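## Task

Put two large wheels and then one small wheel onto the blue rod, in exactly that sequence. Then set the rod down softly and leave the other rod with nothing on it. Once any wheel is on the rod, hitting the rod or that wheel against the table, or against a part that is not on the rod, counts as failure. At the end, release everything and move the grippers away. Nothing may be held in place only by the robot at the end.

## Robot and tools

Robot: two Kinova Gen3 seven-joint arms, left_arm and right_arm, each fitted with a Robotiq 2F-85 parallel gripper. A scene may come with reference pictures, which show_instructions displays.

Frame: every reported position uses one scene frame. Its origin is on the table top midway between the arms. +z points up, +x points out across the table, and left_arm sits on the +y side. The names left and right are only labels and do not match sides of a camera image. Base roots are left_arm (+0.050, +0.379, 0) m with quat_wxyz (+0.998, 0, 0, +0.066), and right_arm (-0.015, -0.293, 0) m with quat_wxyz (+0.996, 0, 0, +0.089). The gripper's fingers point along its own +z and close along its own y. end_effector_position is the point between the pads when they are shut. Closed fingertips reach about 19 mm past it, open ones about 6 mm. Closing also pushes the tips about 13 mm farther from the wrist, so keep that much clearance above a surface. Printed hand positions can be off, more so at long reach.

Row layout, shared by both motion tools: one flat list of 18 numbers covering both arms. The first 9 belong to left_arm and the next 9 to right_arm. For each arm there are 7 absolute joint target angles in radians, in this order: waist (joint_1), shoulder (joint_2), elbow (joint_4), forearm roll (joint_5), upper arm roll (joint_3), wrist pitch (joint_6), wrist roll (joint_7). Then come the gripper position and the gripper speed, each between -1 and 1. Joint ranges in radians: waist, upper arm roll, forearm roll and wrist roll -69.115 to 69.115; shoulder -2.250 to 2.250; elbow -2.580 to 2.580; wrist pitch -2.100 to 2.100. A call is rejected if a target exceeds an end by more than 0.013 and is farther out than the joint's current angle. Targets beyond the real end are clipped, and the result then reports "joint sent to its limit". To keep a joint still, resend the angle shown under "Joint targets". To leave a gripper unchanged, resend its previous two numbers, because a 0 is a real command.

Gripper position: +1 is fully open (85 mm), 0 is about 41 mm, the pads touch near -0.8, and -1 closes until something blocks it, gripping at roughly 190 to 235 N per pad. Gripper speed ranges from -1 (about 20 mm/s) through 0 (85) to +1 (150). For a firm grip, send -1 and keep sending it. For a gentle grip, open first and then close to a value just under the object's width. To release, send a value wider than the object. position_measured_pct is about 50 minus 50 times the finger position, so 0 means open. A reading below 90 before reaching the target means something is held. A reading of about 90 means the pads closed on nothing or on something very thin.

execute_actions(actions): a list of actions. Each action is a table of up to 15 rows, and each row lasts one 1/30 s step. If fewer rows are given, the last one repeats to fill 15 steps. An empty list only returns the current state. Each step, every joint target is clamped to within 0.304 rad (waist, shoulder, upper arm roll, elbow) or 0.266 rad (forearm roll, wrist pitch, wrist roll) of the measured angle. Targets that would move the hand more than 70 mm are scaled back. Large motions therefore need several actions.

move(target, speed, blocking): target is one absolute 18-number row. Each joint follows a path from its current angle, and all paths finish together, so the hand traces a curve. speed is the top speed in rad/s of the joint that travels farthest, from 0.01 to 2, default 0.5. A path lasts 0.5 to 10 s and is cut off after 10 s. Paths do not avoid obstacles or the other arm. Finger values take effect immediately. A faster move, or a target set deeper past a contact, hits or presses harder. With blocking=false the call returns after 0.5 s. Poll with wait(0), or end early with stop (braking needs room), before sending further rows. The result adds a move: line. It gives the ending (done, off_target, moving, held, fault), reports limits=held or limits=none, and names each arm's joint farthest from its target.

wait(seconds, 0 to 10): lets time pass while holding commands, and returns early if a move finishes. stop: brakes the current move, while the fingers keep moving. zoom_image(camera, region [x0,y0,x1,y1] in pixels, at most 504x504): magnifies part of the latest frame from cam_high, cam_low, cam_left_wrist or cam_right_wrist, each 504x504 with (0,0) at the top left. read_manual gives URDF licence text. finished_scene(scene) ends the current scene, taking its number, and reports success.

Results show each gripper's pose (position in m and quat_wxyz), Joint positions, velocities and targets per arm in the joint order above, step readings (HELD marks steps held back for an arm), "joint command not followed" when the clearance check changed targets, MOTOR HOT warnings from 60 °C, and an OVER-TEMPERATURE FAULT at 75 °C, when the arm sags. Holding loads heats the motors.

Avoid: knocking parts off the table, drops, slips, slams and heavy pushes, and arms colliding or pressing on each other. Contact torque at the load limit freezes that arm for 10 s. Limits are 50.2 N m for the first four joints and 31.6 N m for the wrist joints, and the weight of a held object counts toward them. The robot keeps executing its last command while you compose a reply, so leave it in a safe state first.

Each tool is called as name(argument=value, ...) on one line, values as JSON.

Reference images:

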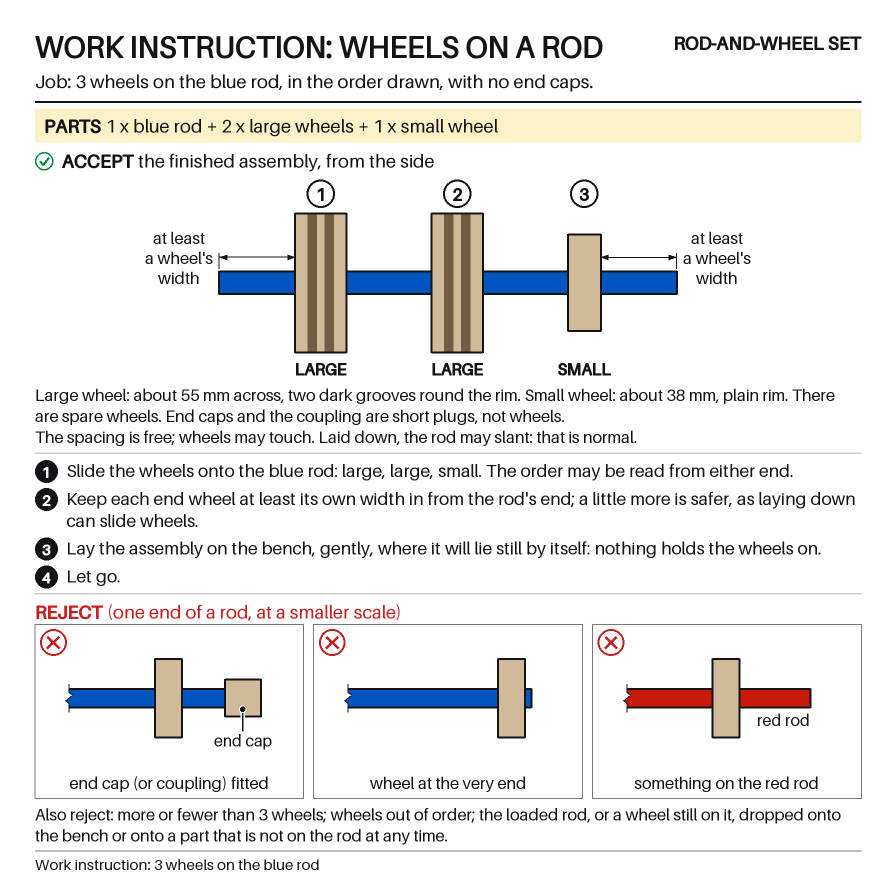

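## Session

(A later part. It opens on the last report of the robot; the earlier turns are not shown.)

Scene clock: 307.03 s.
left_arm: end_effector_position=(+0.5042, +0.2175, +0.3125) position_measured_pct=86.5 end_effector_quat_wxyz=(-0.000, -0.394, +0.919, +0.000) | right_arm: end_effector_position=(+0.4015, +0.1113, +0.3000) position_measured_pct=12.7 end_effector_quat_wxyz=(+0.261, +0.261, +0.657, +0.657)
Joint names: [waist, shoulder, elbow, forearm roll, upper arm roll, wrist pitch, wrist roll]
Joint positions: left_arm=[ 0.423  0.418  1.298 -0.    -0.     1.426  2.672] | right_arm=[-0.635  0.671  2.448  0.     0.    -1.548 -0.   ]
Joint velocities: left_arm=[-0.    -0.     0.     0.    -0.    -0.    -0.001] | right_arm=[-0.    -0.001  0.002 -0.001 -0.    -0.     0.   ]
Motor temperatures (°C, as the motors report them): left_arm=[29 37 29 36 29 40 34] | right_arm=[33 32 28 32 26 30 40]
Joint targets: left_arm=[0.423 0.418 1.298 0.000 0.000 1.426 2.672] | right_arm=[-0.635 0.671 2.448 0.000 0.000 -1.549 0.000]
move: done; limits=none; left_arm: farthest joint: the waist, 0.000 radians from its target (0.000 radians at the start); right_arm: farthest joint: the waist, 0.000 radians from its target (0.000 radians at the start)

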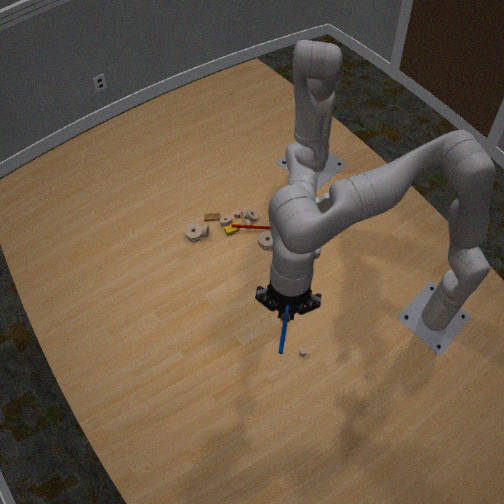

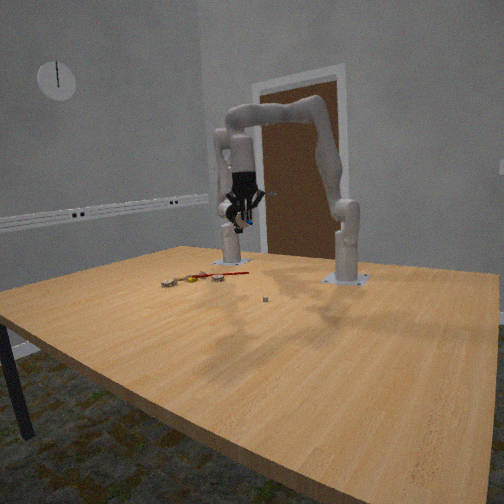

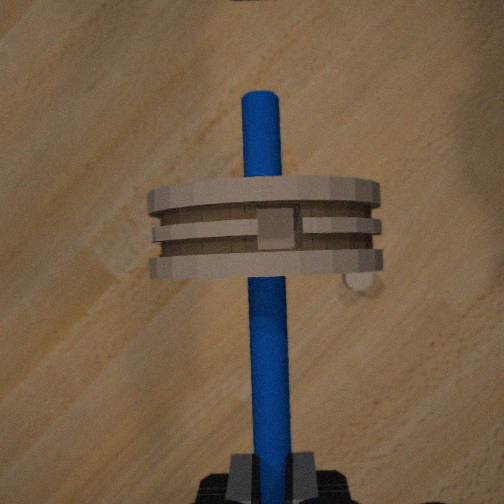

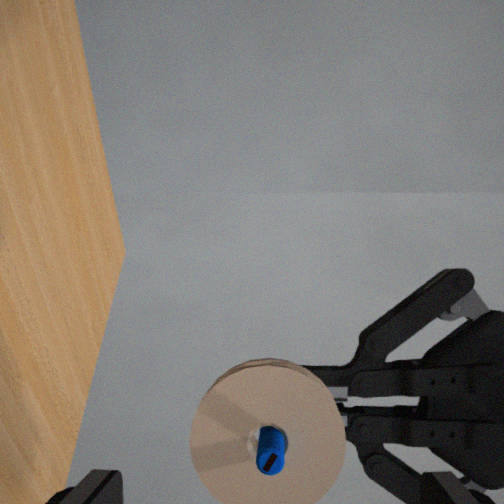

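move(target=[0.4228,0.418,1.2979,0,0,1.4257,2.6715,-1,-1, -0.4032,0.6712,2.4481,0,0,-1.5485,0,0.75,0], speed=0.8)

move(target=[0.4228,0.418,1.2979,0,0,1.4257,2.6715,-1,-1, -0.4032,0.5022,2.1162,0,0,0.5232,-1.217,0.75,0], speed=1.1)

Scene clock: 317.10 s.
left_arm: end_effector_position=(+0.5042, +0.2175, +0.3125) position_measured_pct=86.5 end_effector_quat_wxyz=(-0.000, -0.394, +0.919, +0.000) | right_arm: end_effector_position=(+0.4831, +0.0050, +0.3000) position_measured_pct=12.7 end_effector_quat_wxyz=(+0.335, +0.335, +0.622, +0.622)
Joint names: [waist, shoulder, elbow, forearm roll, upper arm roll, wrist pitch, wrist roll]
Joint positions: left_arm=[ 0.423  0.418  1.298 -0.    -0.     1.426  2.672] | right_arm=[-0.403  0.671  2.448 -0.     0.    -1.548  0.   ]
Joint velocities: left_arm=[ 0.001  0.     0.001 -0.     0.     0.001 -0.   ] | right_arm=[ 0.002 -0.     0.001 -0.001 -0.    -0.    -0.   ]
Motor temperatures (°C, as the motors report them): left_arm=[29 37 29 36 29 40 34] | right_arm=[33 32 28 32 26 30 40]
Joint targets: left_arm=[0.423 0.418 1.298 0.000 0.000 1.426 2.672] | right_arm=[-0.403 0.671 2.448 0.000 0.000 -1.549 0.000]
move: done; limits=none; left_arm: farthest joint: the waist, 0.000 radians from its target (0.000 radians at the start); right_arm: farthest joint: the waist, 0.000 radians from its target (0.232 radians at the start)

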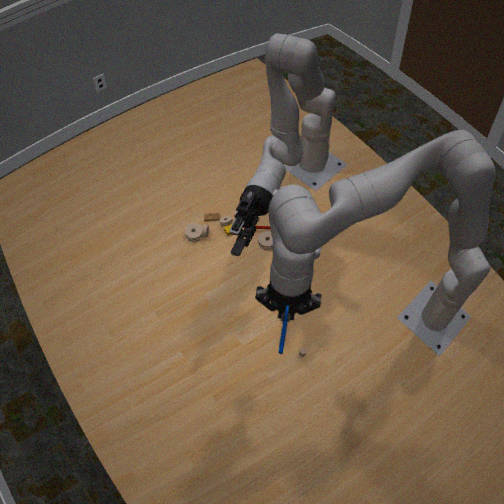

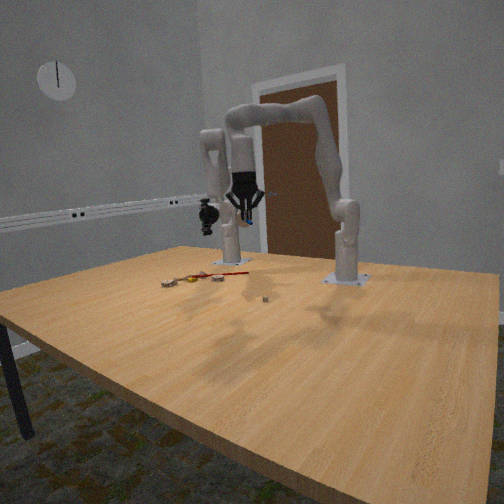

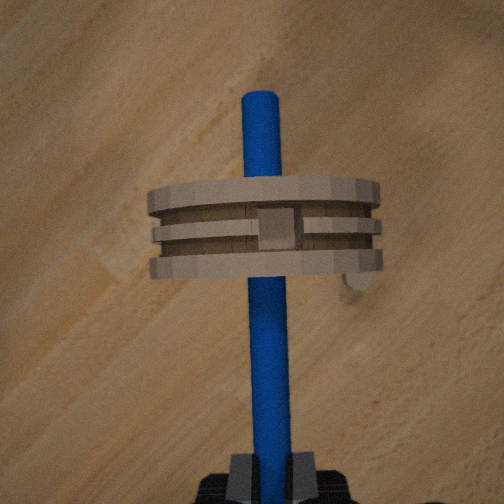

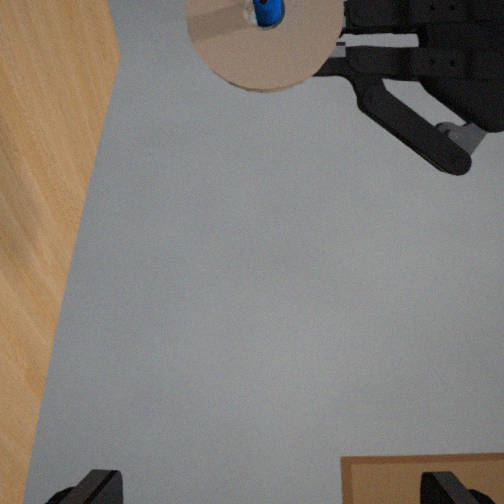

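Scene clock: 319.57 s.
left_arm: end_effector_position=(+0.5042, +0.2175, +0.3125) position_measured_pct=86.5 end_effector_quat_wxyz=(-0.000, -0.394, +0.919, +0.000) | right_arm: end_effector_position=(+0.2990, -0.1163, +0.0700) position_measured_pct=12.7 end_effector_quat_wxyz=(+0.000, +0.893, +0.451, -0.000)
Joint names: [waist, shoulder, elbow, forearm roll, upper arm roll, wrist pitch, wrist roll]
Joint positions: left_arm=[ 0.423  0.418  1.298 -0.    -0.     1.426  2.672] | right_arm=[-0.403  0.502  2.116  0.    -0.     0.523 -1.217]
Joint velocities: left_arm=[ 0.     0.     0.     0.     0.    -0.002  0.001] | right_arm=[-0.    -0.001 -0.004  0.    -0.     0.    -0.   ]
Motor temperatures (°C, as the motors report them): left_arm=[29 37 29 36 29 40 34] | right_arm=[33 32 28 32 26 30 40]
Joint targets: left_arm=[0.423 0.418 1.298 0.000 0.000 1.426 2.672] | right_arm=[-0.403 0.502 2.116 0.000 0.000 0.523 -1.217]
move: done; limits=none; left_arm: farthest joint: the waist, 0.000 radians from its target (0.000 radians at the start); right_arm: farthest joint: the waist, 0.000 radians from its target (0.000 radians at the start)

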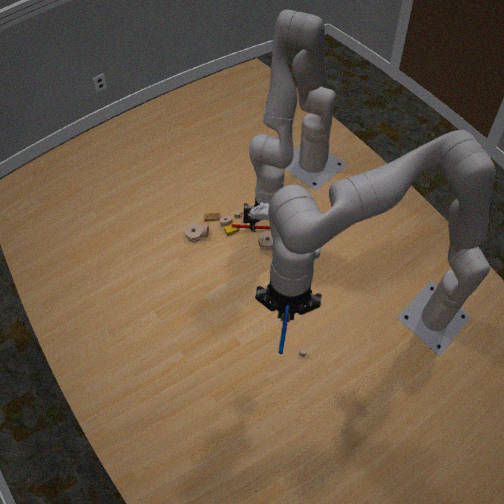

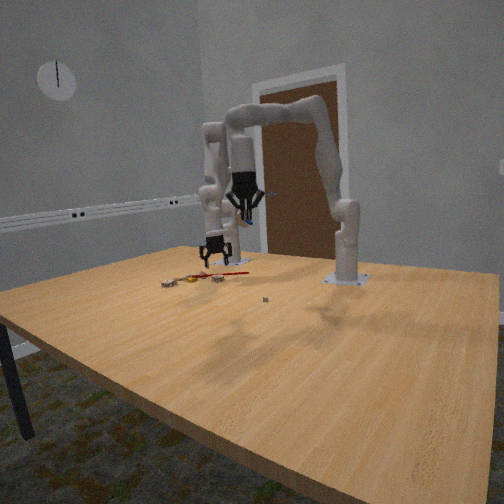

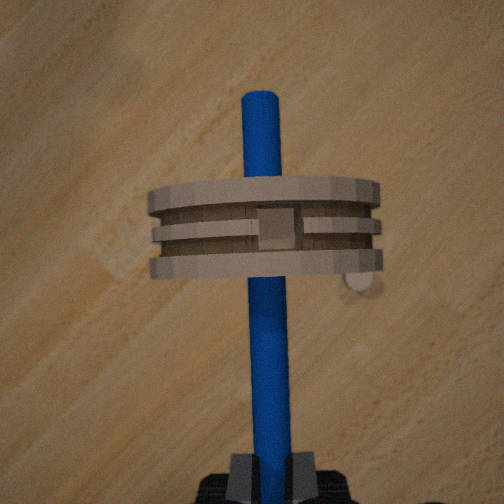

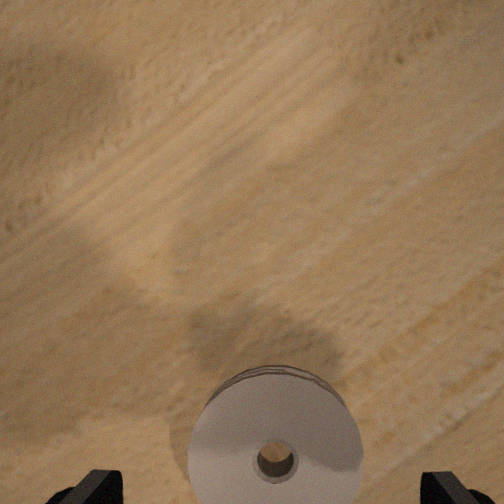

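move(target=[0.4228,0.418,1.2979,0,0,1.4257,2.6715,-1,-1, -0.4032,0.6316,2.1486,0,0,0.3614,-1.217,0.55,0], speed=0.25)

execute_actions(actions=[[[0.4228,0.418,1.2979,0,0,1.4257,2.6715,-1,-1, -0.4032,0.6316,2.1486,0,0,0.3614,-1.217,-1,-0.3]],[[0.4228,0.418,1.2979,0,0,1.4257,2.6715,-1,-1, -0.4032,0.6316,2.1486,0,0,0.3614,-1.217,-1,-0.3]]])

Scene clock: 323.80 s.
left_arm: end_effector_position=(+0.5042, +0.2175, +0.3125) position_measured_pct=86.5 end_effector_quat_wxyz=(-0.000, -0.394, +0.919, +0.000) | right_arm: end_effector_position=(+0.2991, -0.1162, +0.0192) position_measured_pct=22.2 end_effector_quat_wxyz=(-0.000, +0.893, +0.451, +0.000)
Joint names: [waist, shoulder, elbow, forearm roll, upper arm roll, wrist pitch, wrist roll]
Joint positions: left_arm=[ 0.423  0.418  1.298 -0.    -0.     1.426  2.672] | right_arm=[-0.403  0.631  2.149  0.    -0.     0.361 -1.217]
Joint velocities: left_arm=[-0.    -0.     0.     0.001 -0.    -0.     0.001] | right_arm=[ 0.     0.003  0.     0.    -0.    -0.    -0.   ]
Motor temperatures (°C, as the motors report them): left_arm=[29 37 29 36 29 40 34] | right_arm=[33 32 28 32 26 30 40]
Joint targets: left_arm=[0.423 0.418 1.298 0.000 0.000 1.426 2.672] | right_arm=[-0.403 0.632 2.149 0.000 0.000 0.361 -1.217]
move: done; limits=none; left_arm: farthest joint: the waist, 0.000 radians from its target (0.000 radians at the start); right_arm: farthest joint: the waist, 0.000 radians from its target (0.000 radians at the start)

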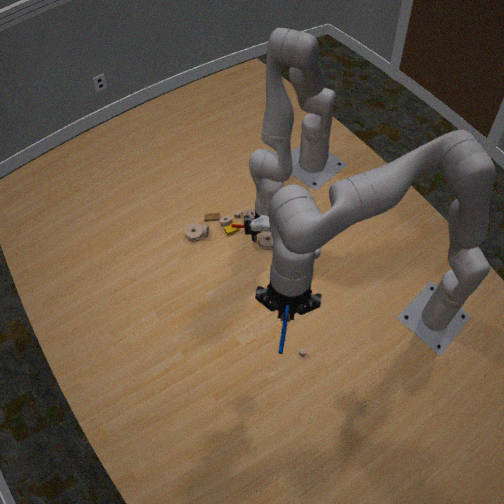

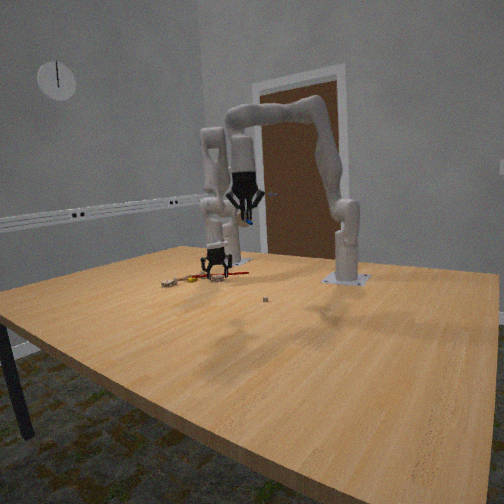

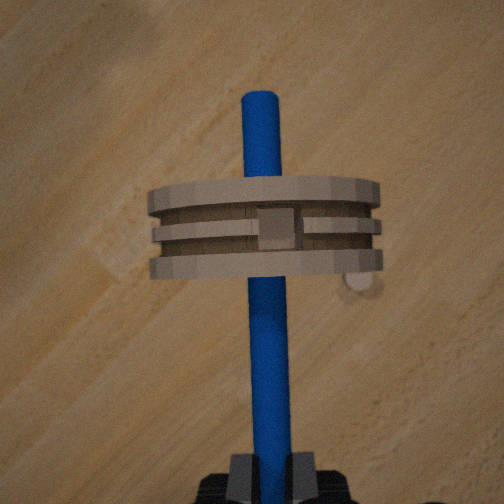

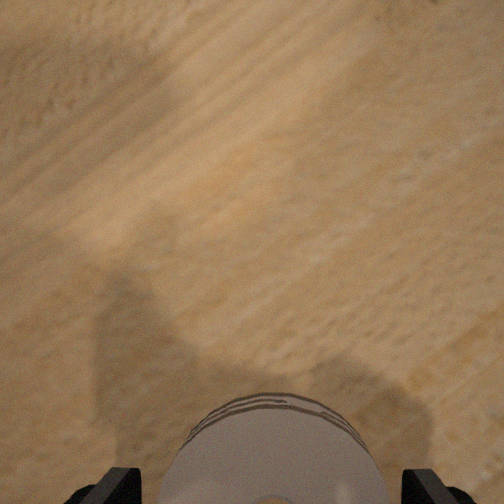

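Scene clock: 324.80 s.
left_arm: end_effector_position=(+0.5042, +0.2175, +0.3125) position_measured_pct=86.5 end_effector_quat_wxyz=(-0.000, -0.394, +0.919, +0.000) | right_arm: end_effector_position=(+0.2991, -0.1163, +0.0200) position_measured_pct=38.9 end_effector_quat_wxyz=(-0.000, +0.893, +0.451, +0.000)
Joint names: [waist, shoulder, elbow, forearm roll, upper arm roll, wrist pitch, wrist roll]
Joint positions: left_arm=[ 0.423  0.418  1.298 -0.    -0.     1.426  2.672] | right_arm=[-0.403  0.629  2.149 -0.     0.     0.363 -1.217]
Joint velocities: left_arm=[ 0.001  0.     0.    -0.001  0.     0.     0.   ] | right_arm=[-0.     0.    -0.001 -0.001 -0.    -0.    -0.   ]
Motor temperatures (°C, as the motors report them): left_arm=[29 37 29 36 29 40 34] | right_arm=[33 32 28 32 26 30 40]
Joint targets: left_arm=[0.423 0.418 1.298 0.000 0.000 1.426 2.672] | right_arm=[-0.403 0.632 2.149 0.000 0.000 0.361 -1.217]
Step readings (joint positions; steps 1 to 15: 1st action; 16 to 30: 2nd action):
0: left_arm=[0.423 0.418 1.298 -0.000 -0.000 1.426 2.672] | right_arm=[-0.403 0.631 2.149 0.000 -0.000 0.361 -1.217]
1: left_arm=[0.423 0.418 1.298 -0.000 -0.000 1.426 2.672] | right_arm=[-0.403 0.631 2.149 0.000 -0.000 0.361 -1.217]
2: left_arm=[0.423 0.418 1.298 -0.000 -0.000 1.426 2.671] | right_arm=[-0.403 0.631 2.149 0.000 0.000 0.361 -1.217]
4: left_arm=[0.423 0.418 1.298 -0.000 -0.000 1.426 2.672] | right_arm=[-0.403 0.632 2.149 0.000 0.000 0.361 -1.217]
8: left_arm=[0.423 0.418 1.298 -0.000 -0.000 1.426 2.671] | right_arm=[-0.403 0.631 2.149 -0.000 0.000 0.362 -1.217]
15: left_arm=[0.423 0.418 1.298 -0.000 -0.000 1.426 2.671] | right_arm=[-0.403 0.629 2.149 -0.000 0.000 0.363 -1.217]
16: left_arm=[0.423 0.418 1.298 -0.000 -0.000 1.426 2.672] | right_arm=[-0.403 0.629 2.149 -0.000 0.000 0.363 -1.217]
17: left_arm=[0.423 0.418 1.298 -0.000 -0.000 1.426 2.672] | right_arm=[-0.403 0.629 2.149 -0.000 0.000 0.363 -1.217]
19: left_arm=[0.423 0.418 1.298 -0.000 -0.000 1.426 2.672] | right_arm=[-0.403 0.629 2.149 -0.000 0.000 0.363 -1.217]
23: left_arm=[0.423 0.418 1.298 -0.000 -0.000 1.426 2.671] | right_arm=[-0.403 0.629 2.149 -0.000 0.000 0.363 -1.217]
30: Joint positions above

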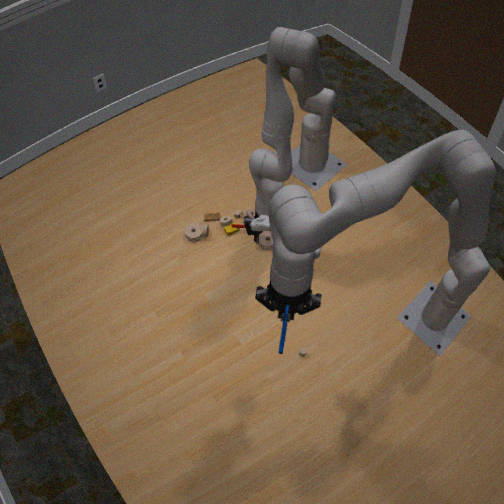

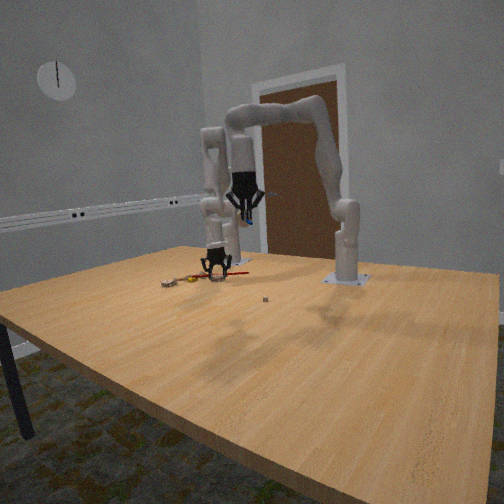

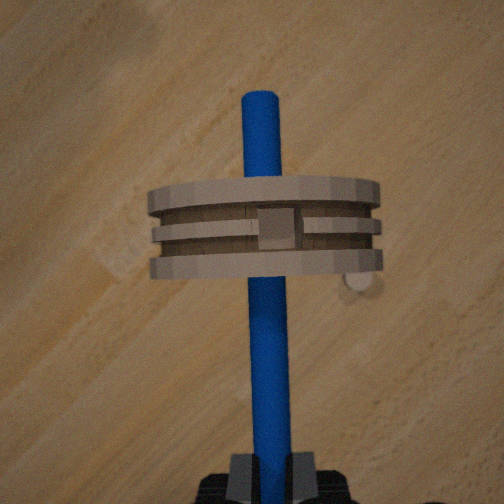

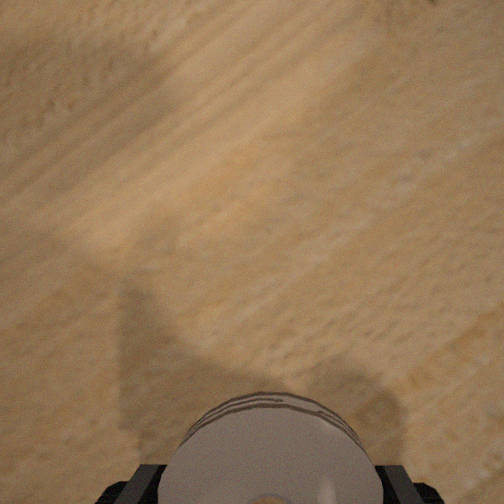

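move(target=[0.4228,0.418,1.2979,0,0,1.4257,2.6715,-1,-1, -0.4032,0.5022,2.1162,0,0,0.5232,-1.217,-1,-0.3], speed=0.5)

move(target=[0.4228,0.418,1.2979,0,0,1.4257,2.6715,-1,-1, -0.6348,0.6736,2.4003,0,0,-1.5031,0,-1,-0.3], speed=1.0)

Scene clock: 330.20 s.
left_arm: end_effector_position=(+0.5042, +0.2175, +0.3125) position_measured_pct=86.5 end_effector_quat_wxyz=(-0.000, -0.394, +0.919, +0.000) | right_arm: end_effector_position=(+0.2990, -0.1163, +0.0699) position_measured_pct=38.9 end_effector_quat_wxyz=(+0.000, +0.893, +0.451, -0.000)
Joint names: [waist, shoulder, elbow, forearm roll, upper arm roll, wrist pitch, wrist roll]
Joint positions: left_arm=[ 0.423  0.418  1.298 -0.    -0.     1.426  2.671] | right_arm=[-0.403  0.502  2.116 -0.     0.     0.523 -1.217]
Joint velocities: left_arm=[-0.     0.    -0.    -0.002 -0.     0.    -0.   ] | right_arm=[ 0.    -0.003 -0.     0.    -0.     0.    -0.   ]
Motor temperatures (°C, as the motors report them): left_arm=[29 37 29 36 29 40 34] | right_arm=[33 32 28 32 26 30 40]
Joint targets: left_arm=[0.423 0.418 1.298 0.000 0.000 1.426 2.671] | right_arm=[-0.403 0.502 2.116 0.000 0.000 0.523 -1.217]
move: done; limits=none; left_arm: farthest joint: the waist, 0.000 radians from its target (0.000 radians at the start); right_arm: farthest joint: the waist, 0.000 radians from its target (0.000 radians at the start)

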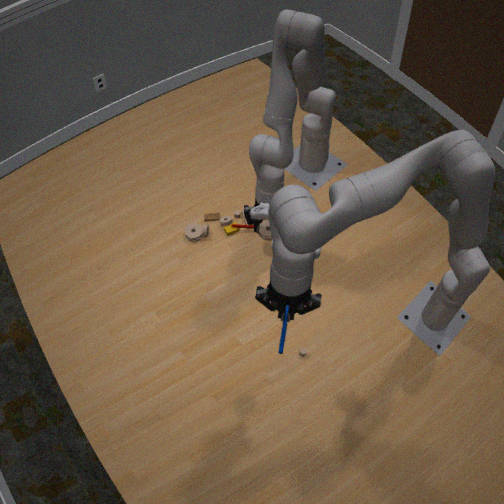

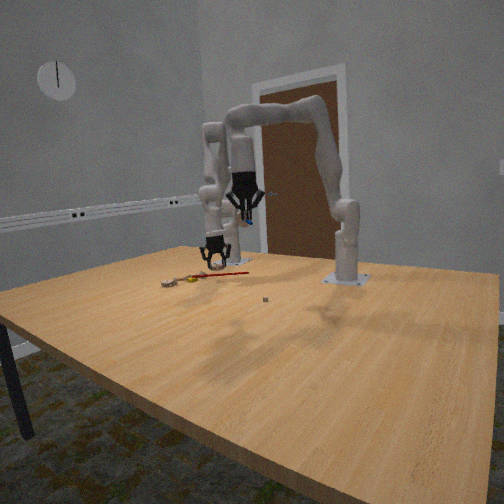

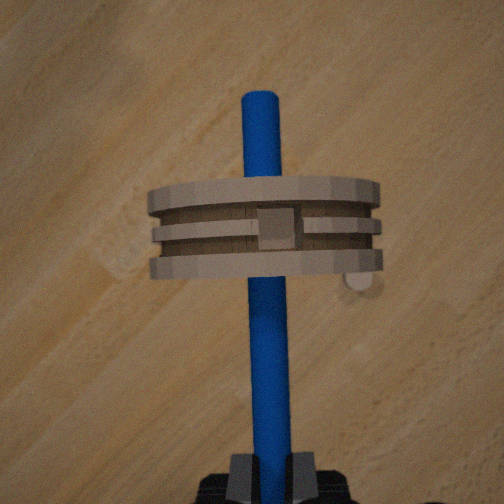

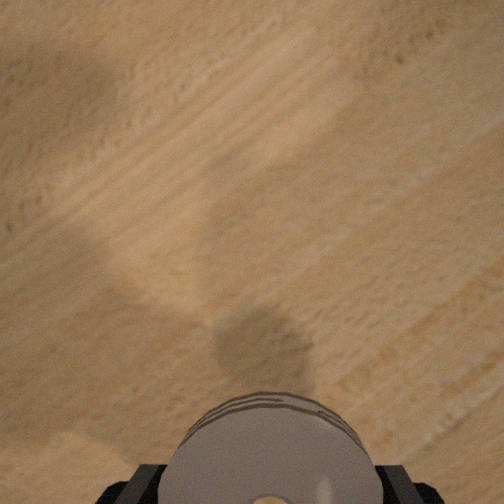

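Scene clock: 332.77 s.
left_arm: end_effector_position=(+0.5042, +0.2175, +0.3125) position_measured_pct=86.5 end_effector_quat_wxyz=(-0.000, -0.394, +0.919, +0.000) | right_arm: end_effector_position=(+0.4119, +0.1221, +0.3002) position_measured_pct=38.9 end_effector_quat_wxyz=(+0.261, +0.261, +0.657, +0.657)
Joint names: [waist, shoulder, elbow, forearm roll, upper arm roll, wrist pitch, wrist roll]
Joint positions: left_arm=[ 0.423  0.418  1.298 -0.    -0.     1.426  2.672] | right_arm=[-0.635  0.673  2.4    0.    -0.    -1.503 -0.   ]
Joint velocities: left_arm=[ 0.001 -0.     0.    -0.     0.     0.     0.001] | right_arm=[-0.001  0.002 -0.002  0.     0.    -0.     0.   ]
Motor temperatures (°C, as the motors report them): left_arm=[29 37 29 36 29 40 34] | right_arm=[33 32 28 32 26 30 40]
Joint targets: left_arm=[0.423 0.418 1.298 0.000 0.000 1.426 2.671] | right_arm=[-0.635 0.674 2.400 0.000 0.000 -1.503 0.000]
move: done; limits=none; left_arm: farthest joint: the waist, 0.000 radians from its target (0.000 radians at the start); right_arm: farthest joint: the waist, 0.000 radians from its target (0.232 radians at the start)

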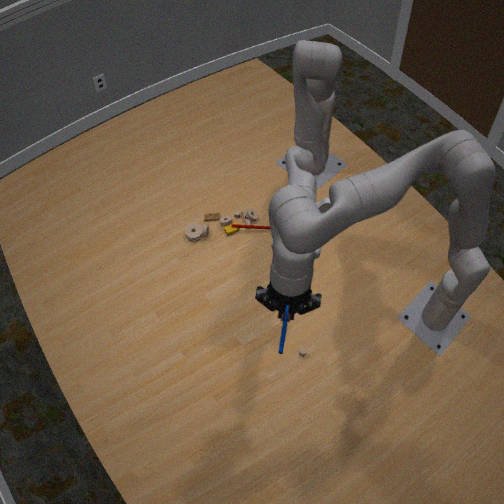

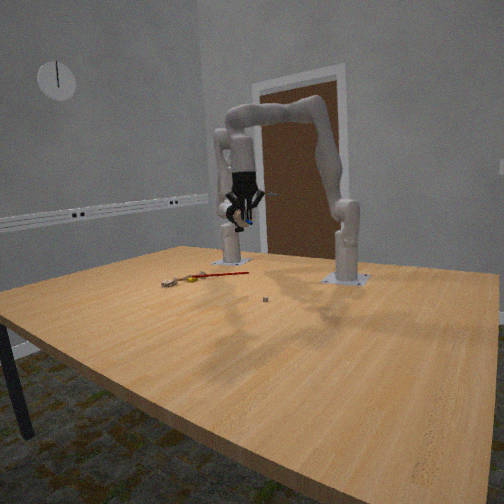

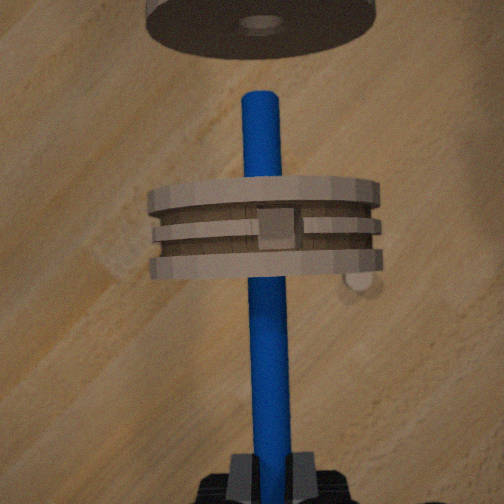

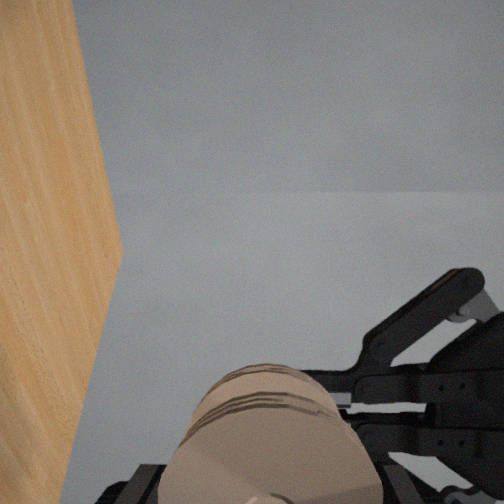

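move(target=[0.4228,0.418,1.2979,0,0,1.4257,2.6715,-1,-1, -0.6337,0.6775,2.3591,0,0,-1.4658,0,-1,-0.3], speed=0.1)

zoom_image(camera="cam_left_wrist", region=[120, 0, 380, 200])

Scene clock: 335.77 s.
left_arm: end_effector_position=(+0.5042, +0.2175, +0.3125) position_measured_pct=86.5 end_effector_quat_wxyz=(-0.000, -0.394, +0.919, +0.000) | right_arm: end_effector_position=(+0.4212, +0.1311, +0.3000) position_measured_pct=38.9 end_effector_quat_wxyz=(+0.262, +0.262, +0.657, +0.657)
Joint names: [waist, shoulder, elbow, forearm roll, upper arm roll, wrist pitch, wrist roll]
Joint positions: left_arm=[ 0.423  0.418  1.298 -0.    -0.     1.426  2.672] | right_arm=[-0.634  0.677  2.359 -0.     0.    -1.466  0.   ]
Joint velocities: left_arm=[-0.    -0.     0.     0.001 -0.     0.    -0.   ] | right_arm=[-0.001  0.    -0.001 -0.     0.     0.    -0.   ]
Motor temperatures (°C, as the motors report them): left_arm=[29 37 29 36 29 40 34] | right_arm=[33 32 28 32 26 30 40]
Joint targets: left_arm=[0.423 0.418 1.298 0.000 0.000 1.426 2.672] | right_arm=[-0.634 0.677 2.359 0.000 0.000 -1.466 0.000]
move: done; limits=none; left_arm: farthest joint: the waist, 0.000 radians from its target (0.000 radians at the start); right_arm: farthest joint: the waist, 0.000 radians from its target (0.001 radians at the start)

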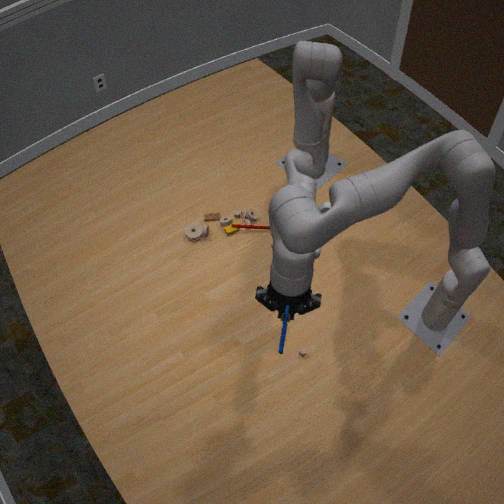

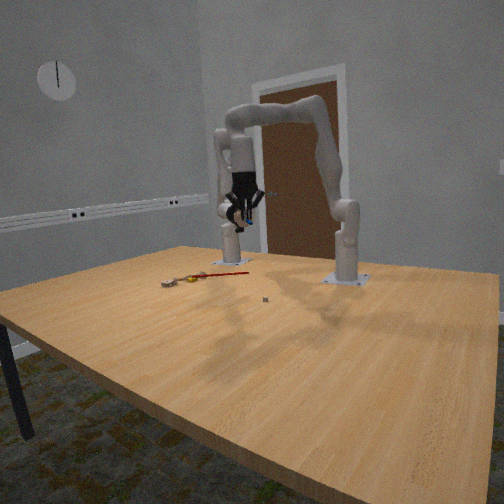

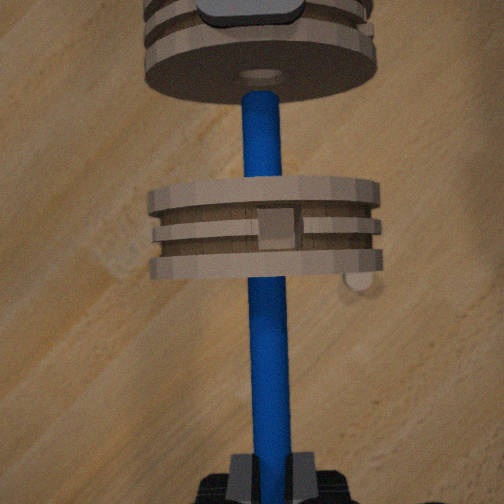

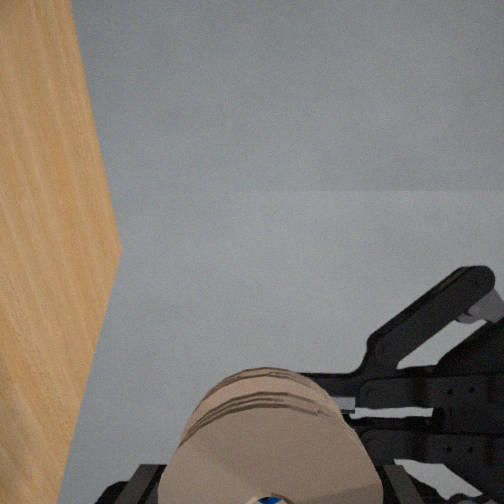

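Region (120, 0, 380, 200) of cam_left_wrist's 504x504 image, scaled by 1.938; it fills the top 388 rows of this view, and the rest is white.

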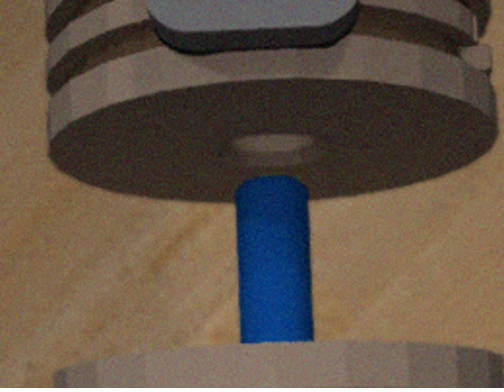

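move(target=[0.4228,0.418,1.2979,0,0,1.4257,2.6715,-1,-1, -0.6337,0.6823,2.3209,0,0,-1.4324,0,-1,-0.3], speed=0.05)

move(target=[0.4228,0.418,1.2979,0,0,1.4257,2.6715,-1,-1, -0.6337,0.7085,2.1794,0,0,-1.3171,0,-1,-0.3], speed=0.07)

Scene clock: 341.93 s.
left_arm: end_effector_position=(+0.5042, +0.2175, +0.3125) position_measured_pct=86.5 end_effector_quat_wxyz=(-0.000, -0.394, +0.919, +0.000) | right_arm: end_effector_position=(+0.4294, +0.1398, +0.3000) position_measured_pct=38.9 end_effector_quat_wxyz=(+0.262, +0.262, +0.657, +0.657)
Joint names: [waist, shoulder, elbow, forearm roll, upper arm roll, wrist pitch, wrist roll]
Joint positions: left_arm=[ 0.423  0.418  1.298 -0.    -0.     1.426  2.671] | right_arm=[-0.634  0.682  2.321 -0.    -0.    -1.432  0.   ]
Joint velocities: left_arm=[ 0.001 -0.001  0.    -0.    -0.     0.    -0.   ] | right_arm=[0.    0.    0.    0.001 0.    0.001 0.   ]
Motor temperatures (°C, as the motors report them): left_arm=[29 37 29 36 29 40 34] | right_arm=[33 32 28 32 26 30 40]
Joint targets: left_arm=[0.423 0.418 1.298 0.000 0.000 1.426 2.672] | right_arm=[-0.634 0.682 2.321 0.000 0.000 -1.432 0.000]
move: done; limits=none; left_arm: farthest joint: the waist, 0.000 radians from its target (0.000 radians at the start); right_arm: farthest joint: the waist, 0.000 radians from its target (0.000 radians at the start)

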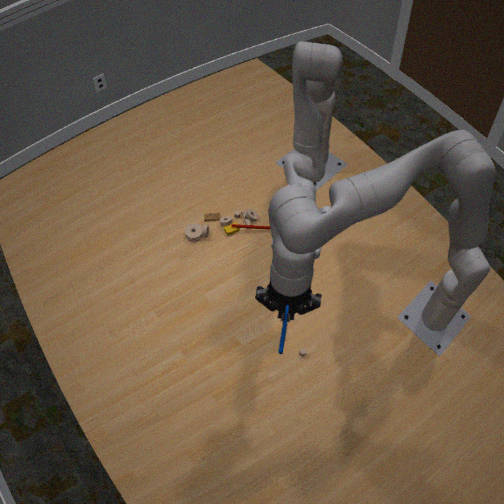

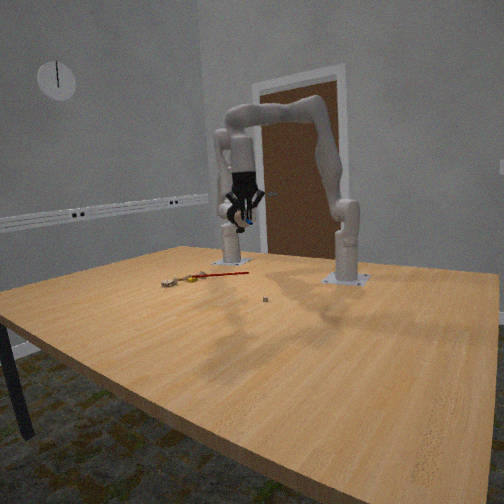

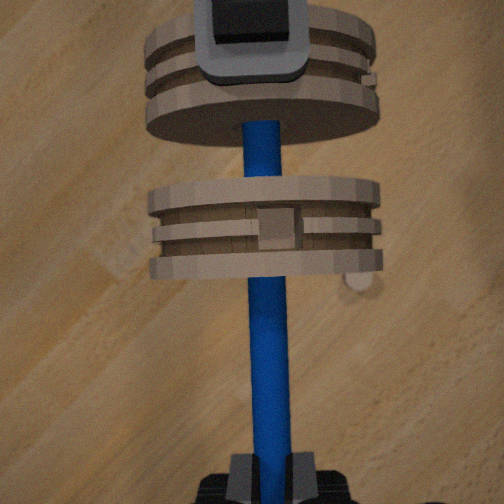

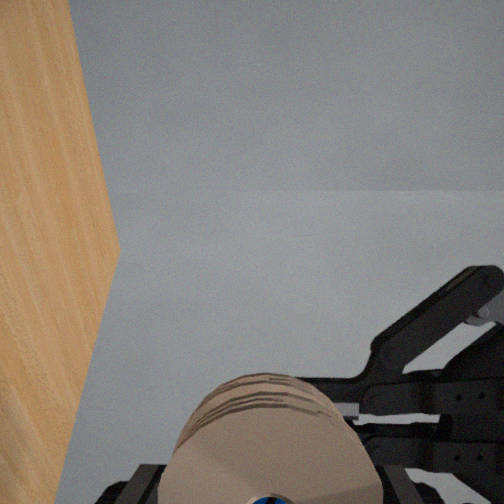

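Scene clock: 344.27 s.
left_arm: end_effector_position=(+0.5043, +0.2176, +0.3125) position_measured_pct=86.5 end_effector_quat_wxyz=(-0.000, -0.394, +0.919, +0.000) | right_arm: end_effector_position=(+0.4597, +0.1717, +0.3000) position_measured_pct=38.9 end_effector_quat_wxyz=(+0.262, +0.262, +0.657, +0.657)
Joint names: [waist, shoulder, elbow, forearm roll, upper arm roll, wrist pitch, wrist roll]
Joint positions: left_arm=[ 0.423  0.418  1.298 -0.    -0.     1.426  2.672] | right_arm=[-0.634  0.708  2.179 -0.     0.    -1.317 -0.   ]
Joint velocities: left_arm=[ 0.    -0.001  0.     0.001 -0.    -0.001 -0.001] | right_arm=[ 0.     0.    -0.003 -0.001 -0.     0.    -0.   ]
Motor temperatures (°C, as the motors report them): left_arm=[29 37 29 36 29 40 34] | right_arm=[33 32 28 32 26 30 40]
Joint targets: left_arm=[0.423 0.418 1.298 0.000 0.000 1.426 2.672] | right_arm=[-0.634 0.709 2.179 0.000 0.000 -1.317 0.000]
move: done; limits=none; left_arm: farthest joint: the waist, 0.000 radians from its target (0.000 radians at the start); right_arm: farthest joint: the waist, 0.000 radians from its target (0.000 radians at the start)

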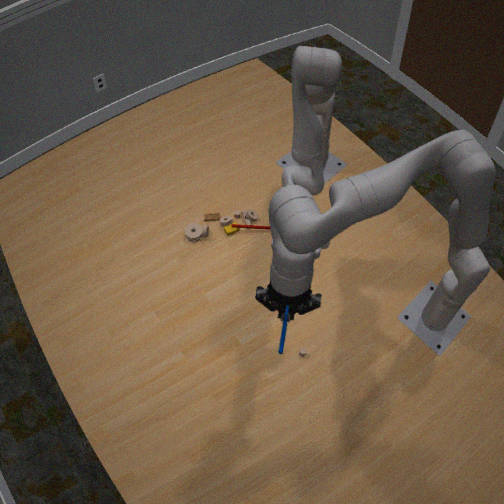

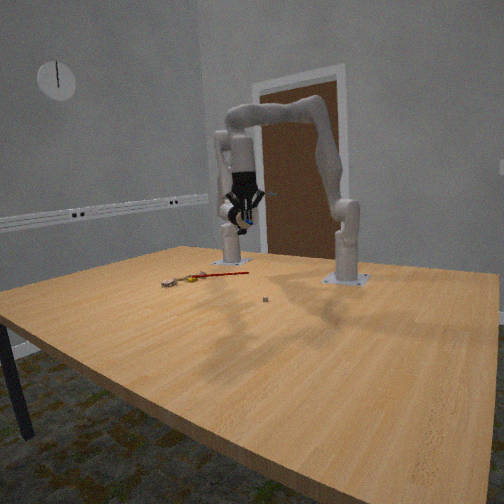

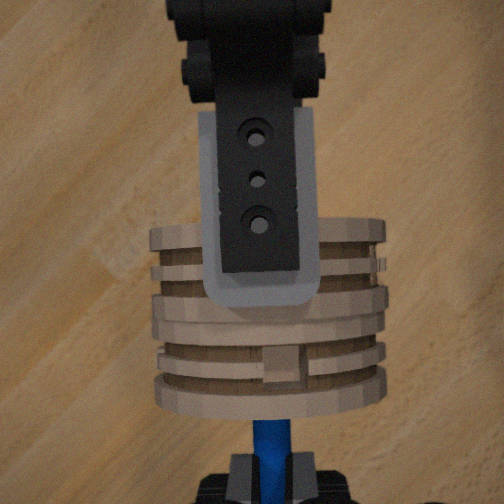

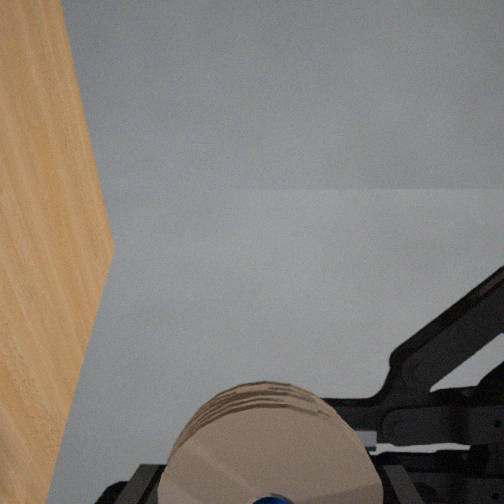

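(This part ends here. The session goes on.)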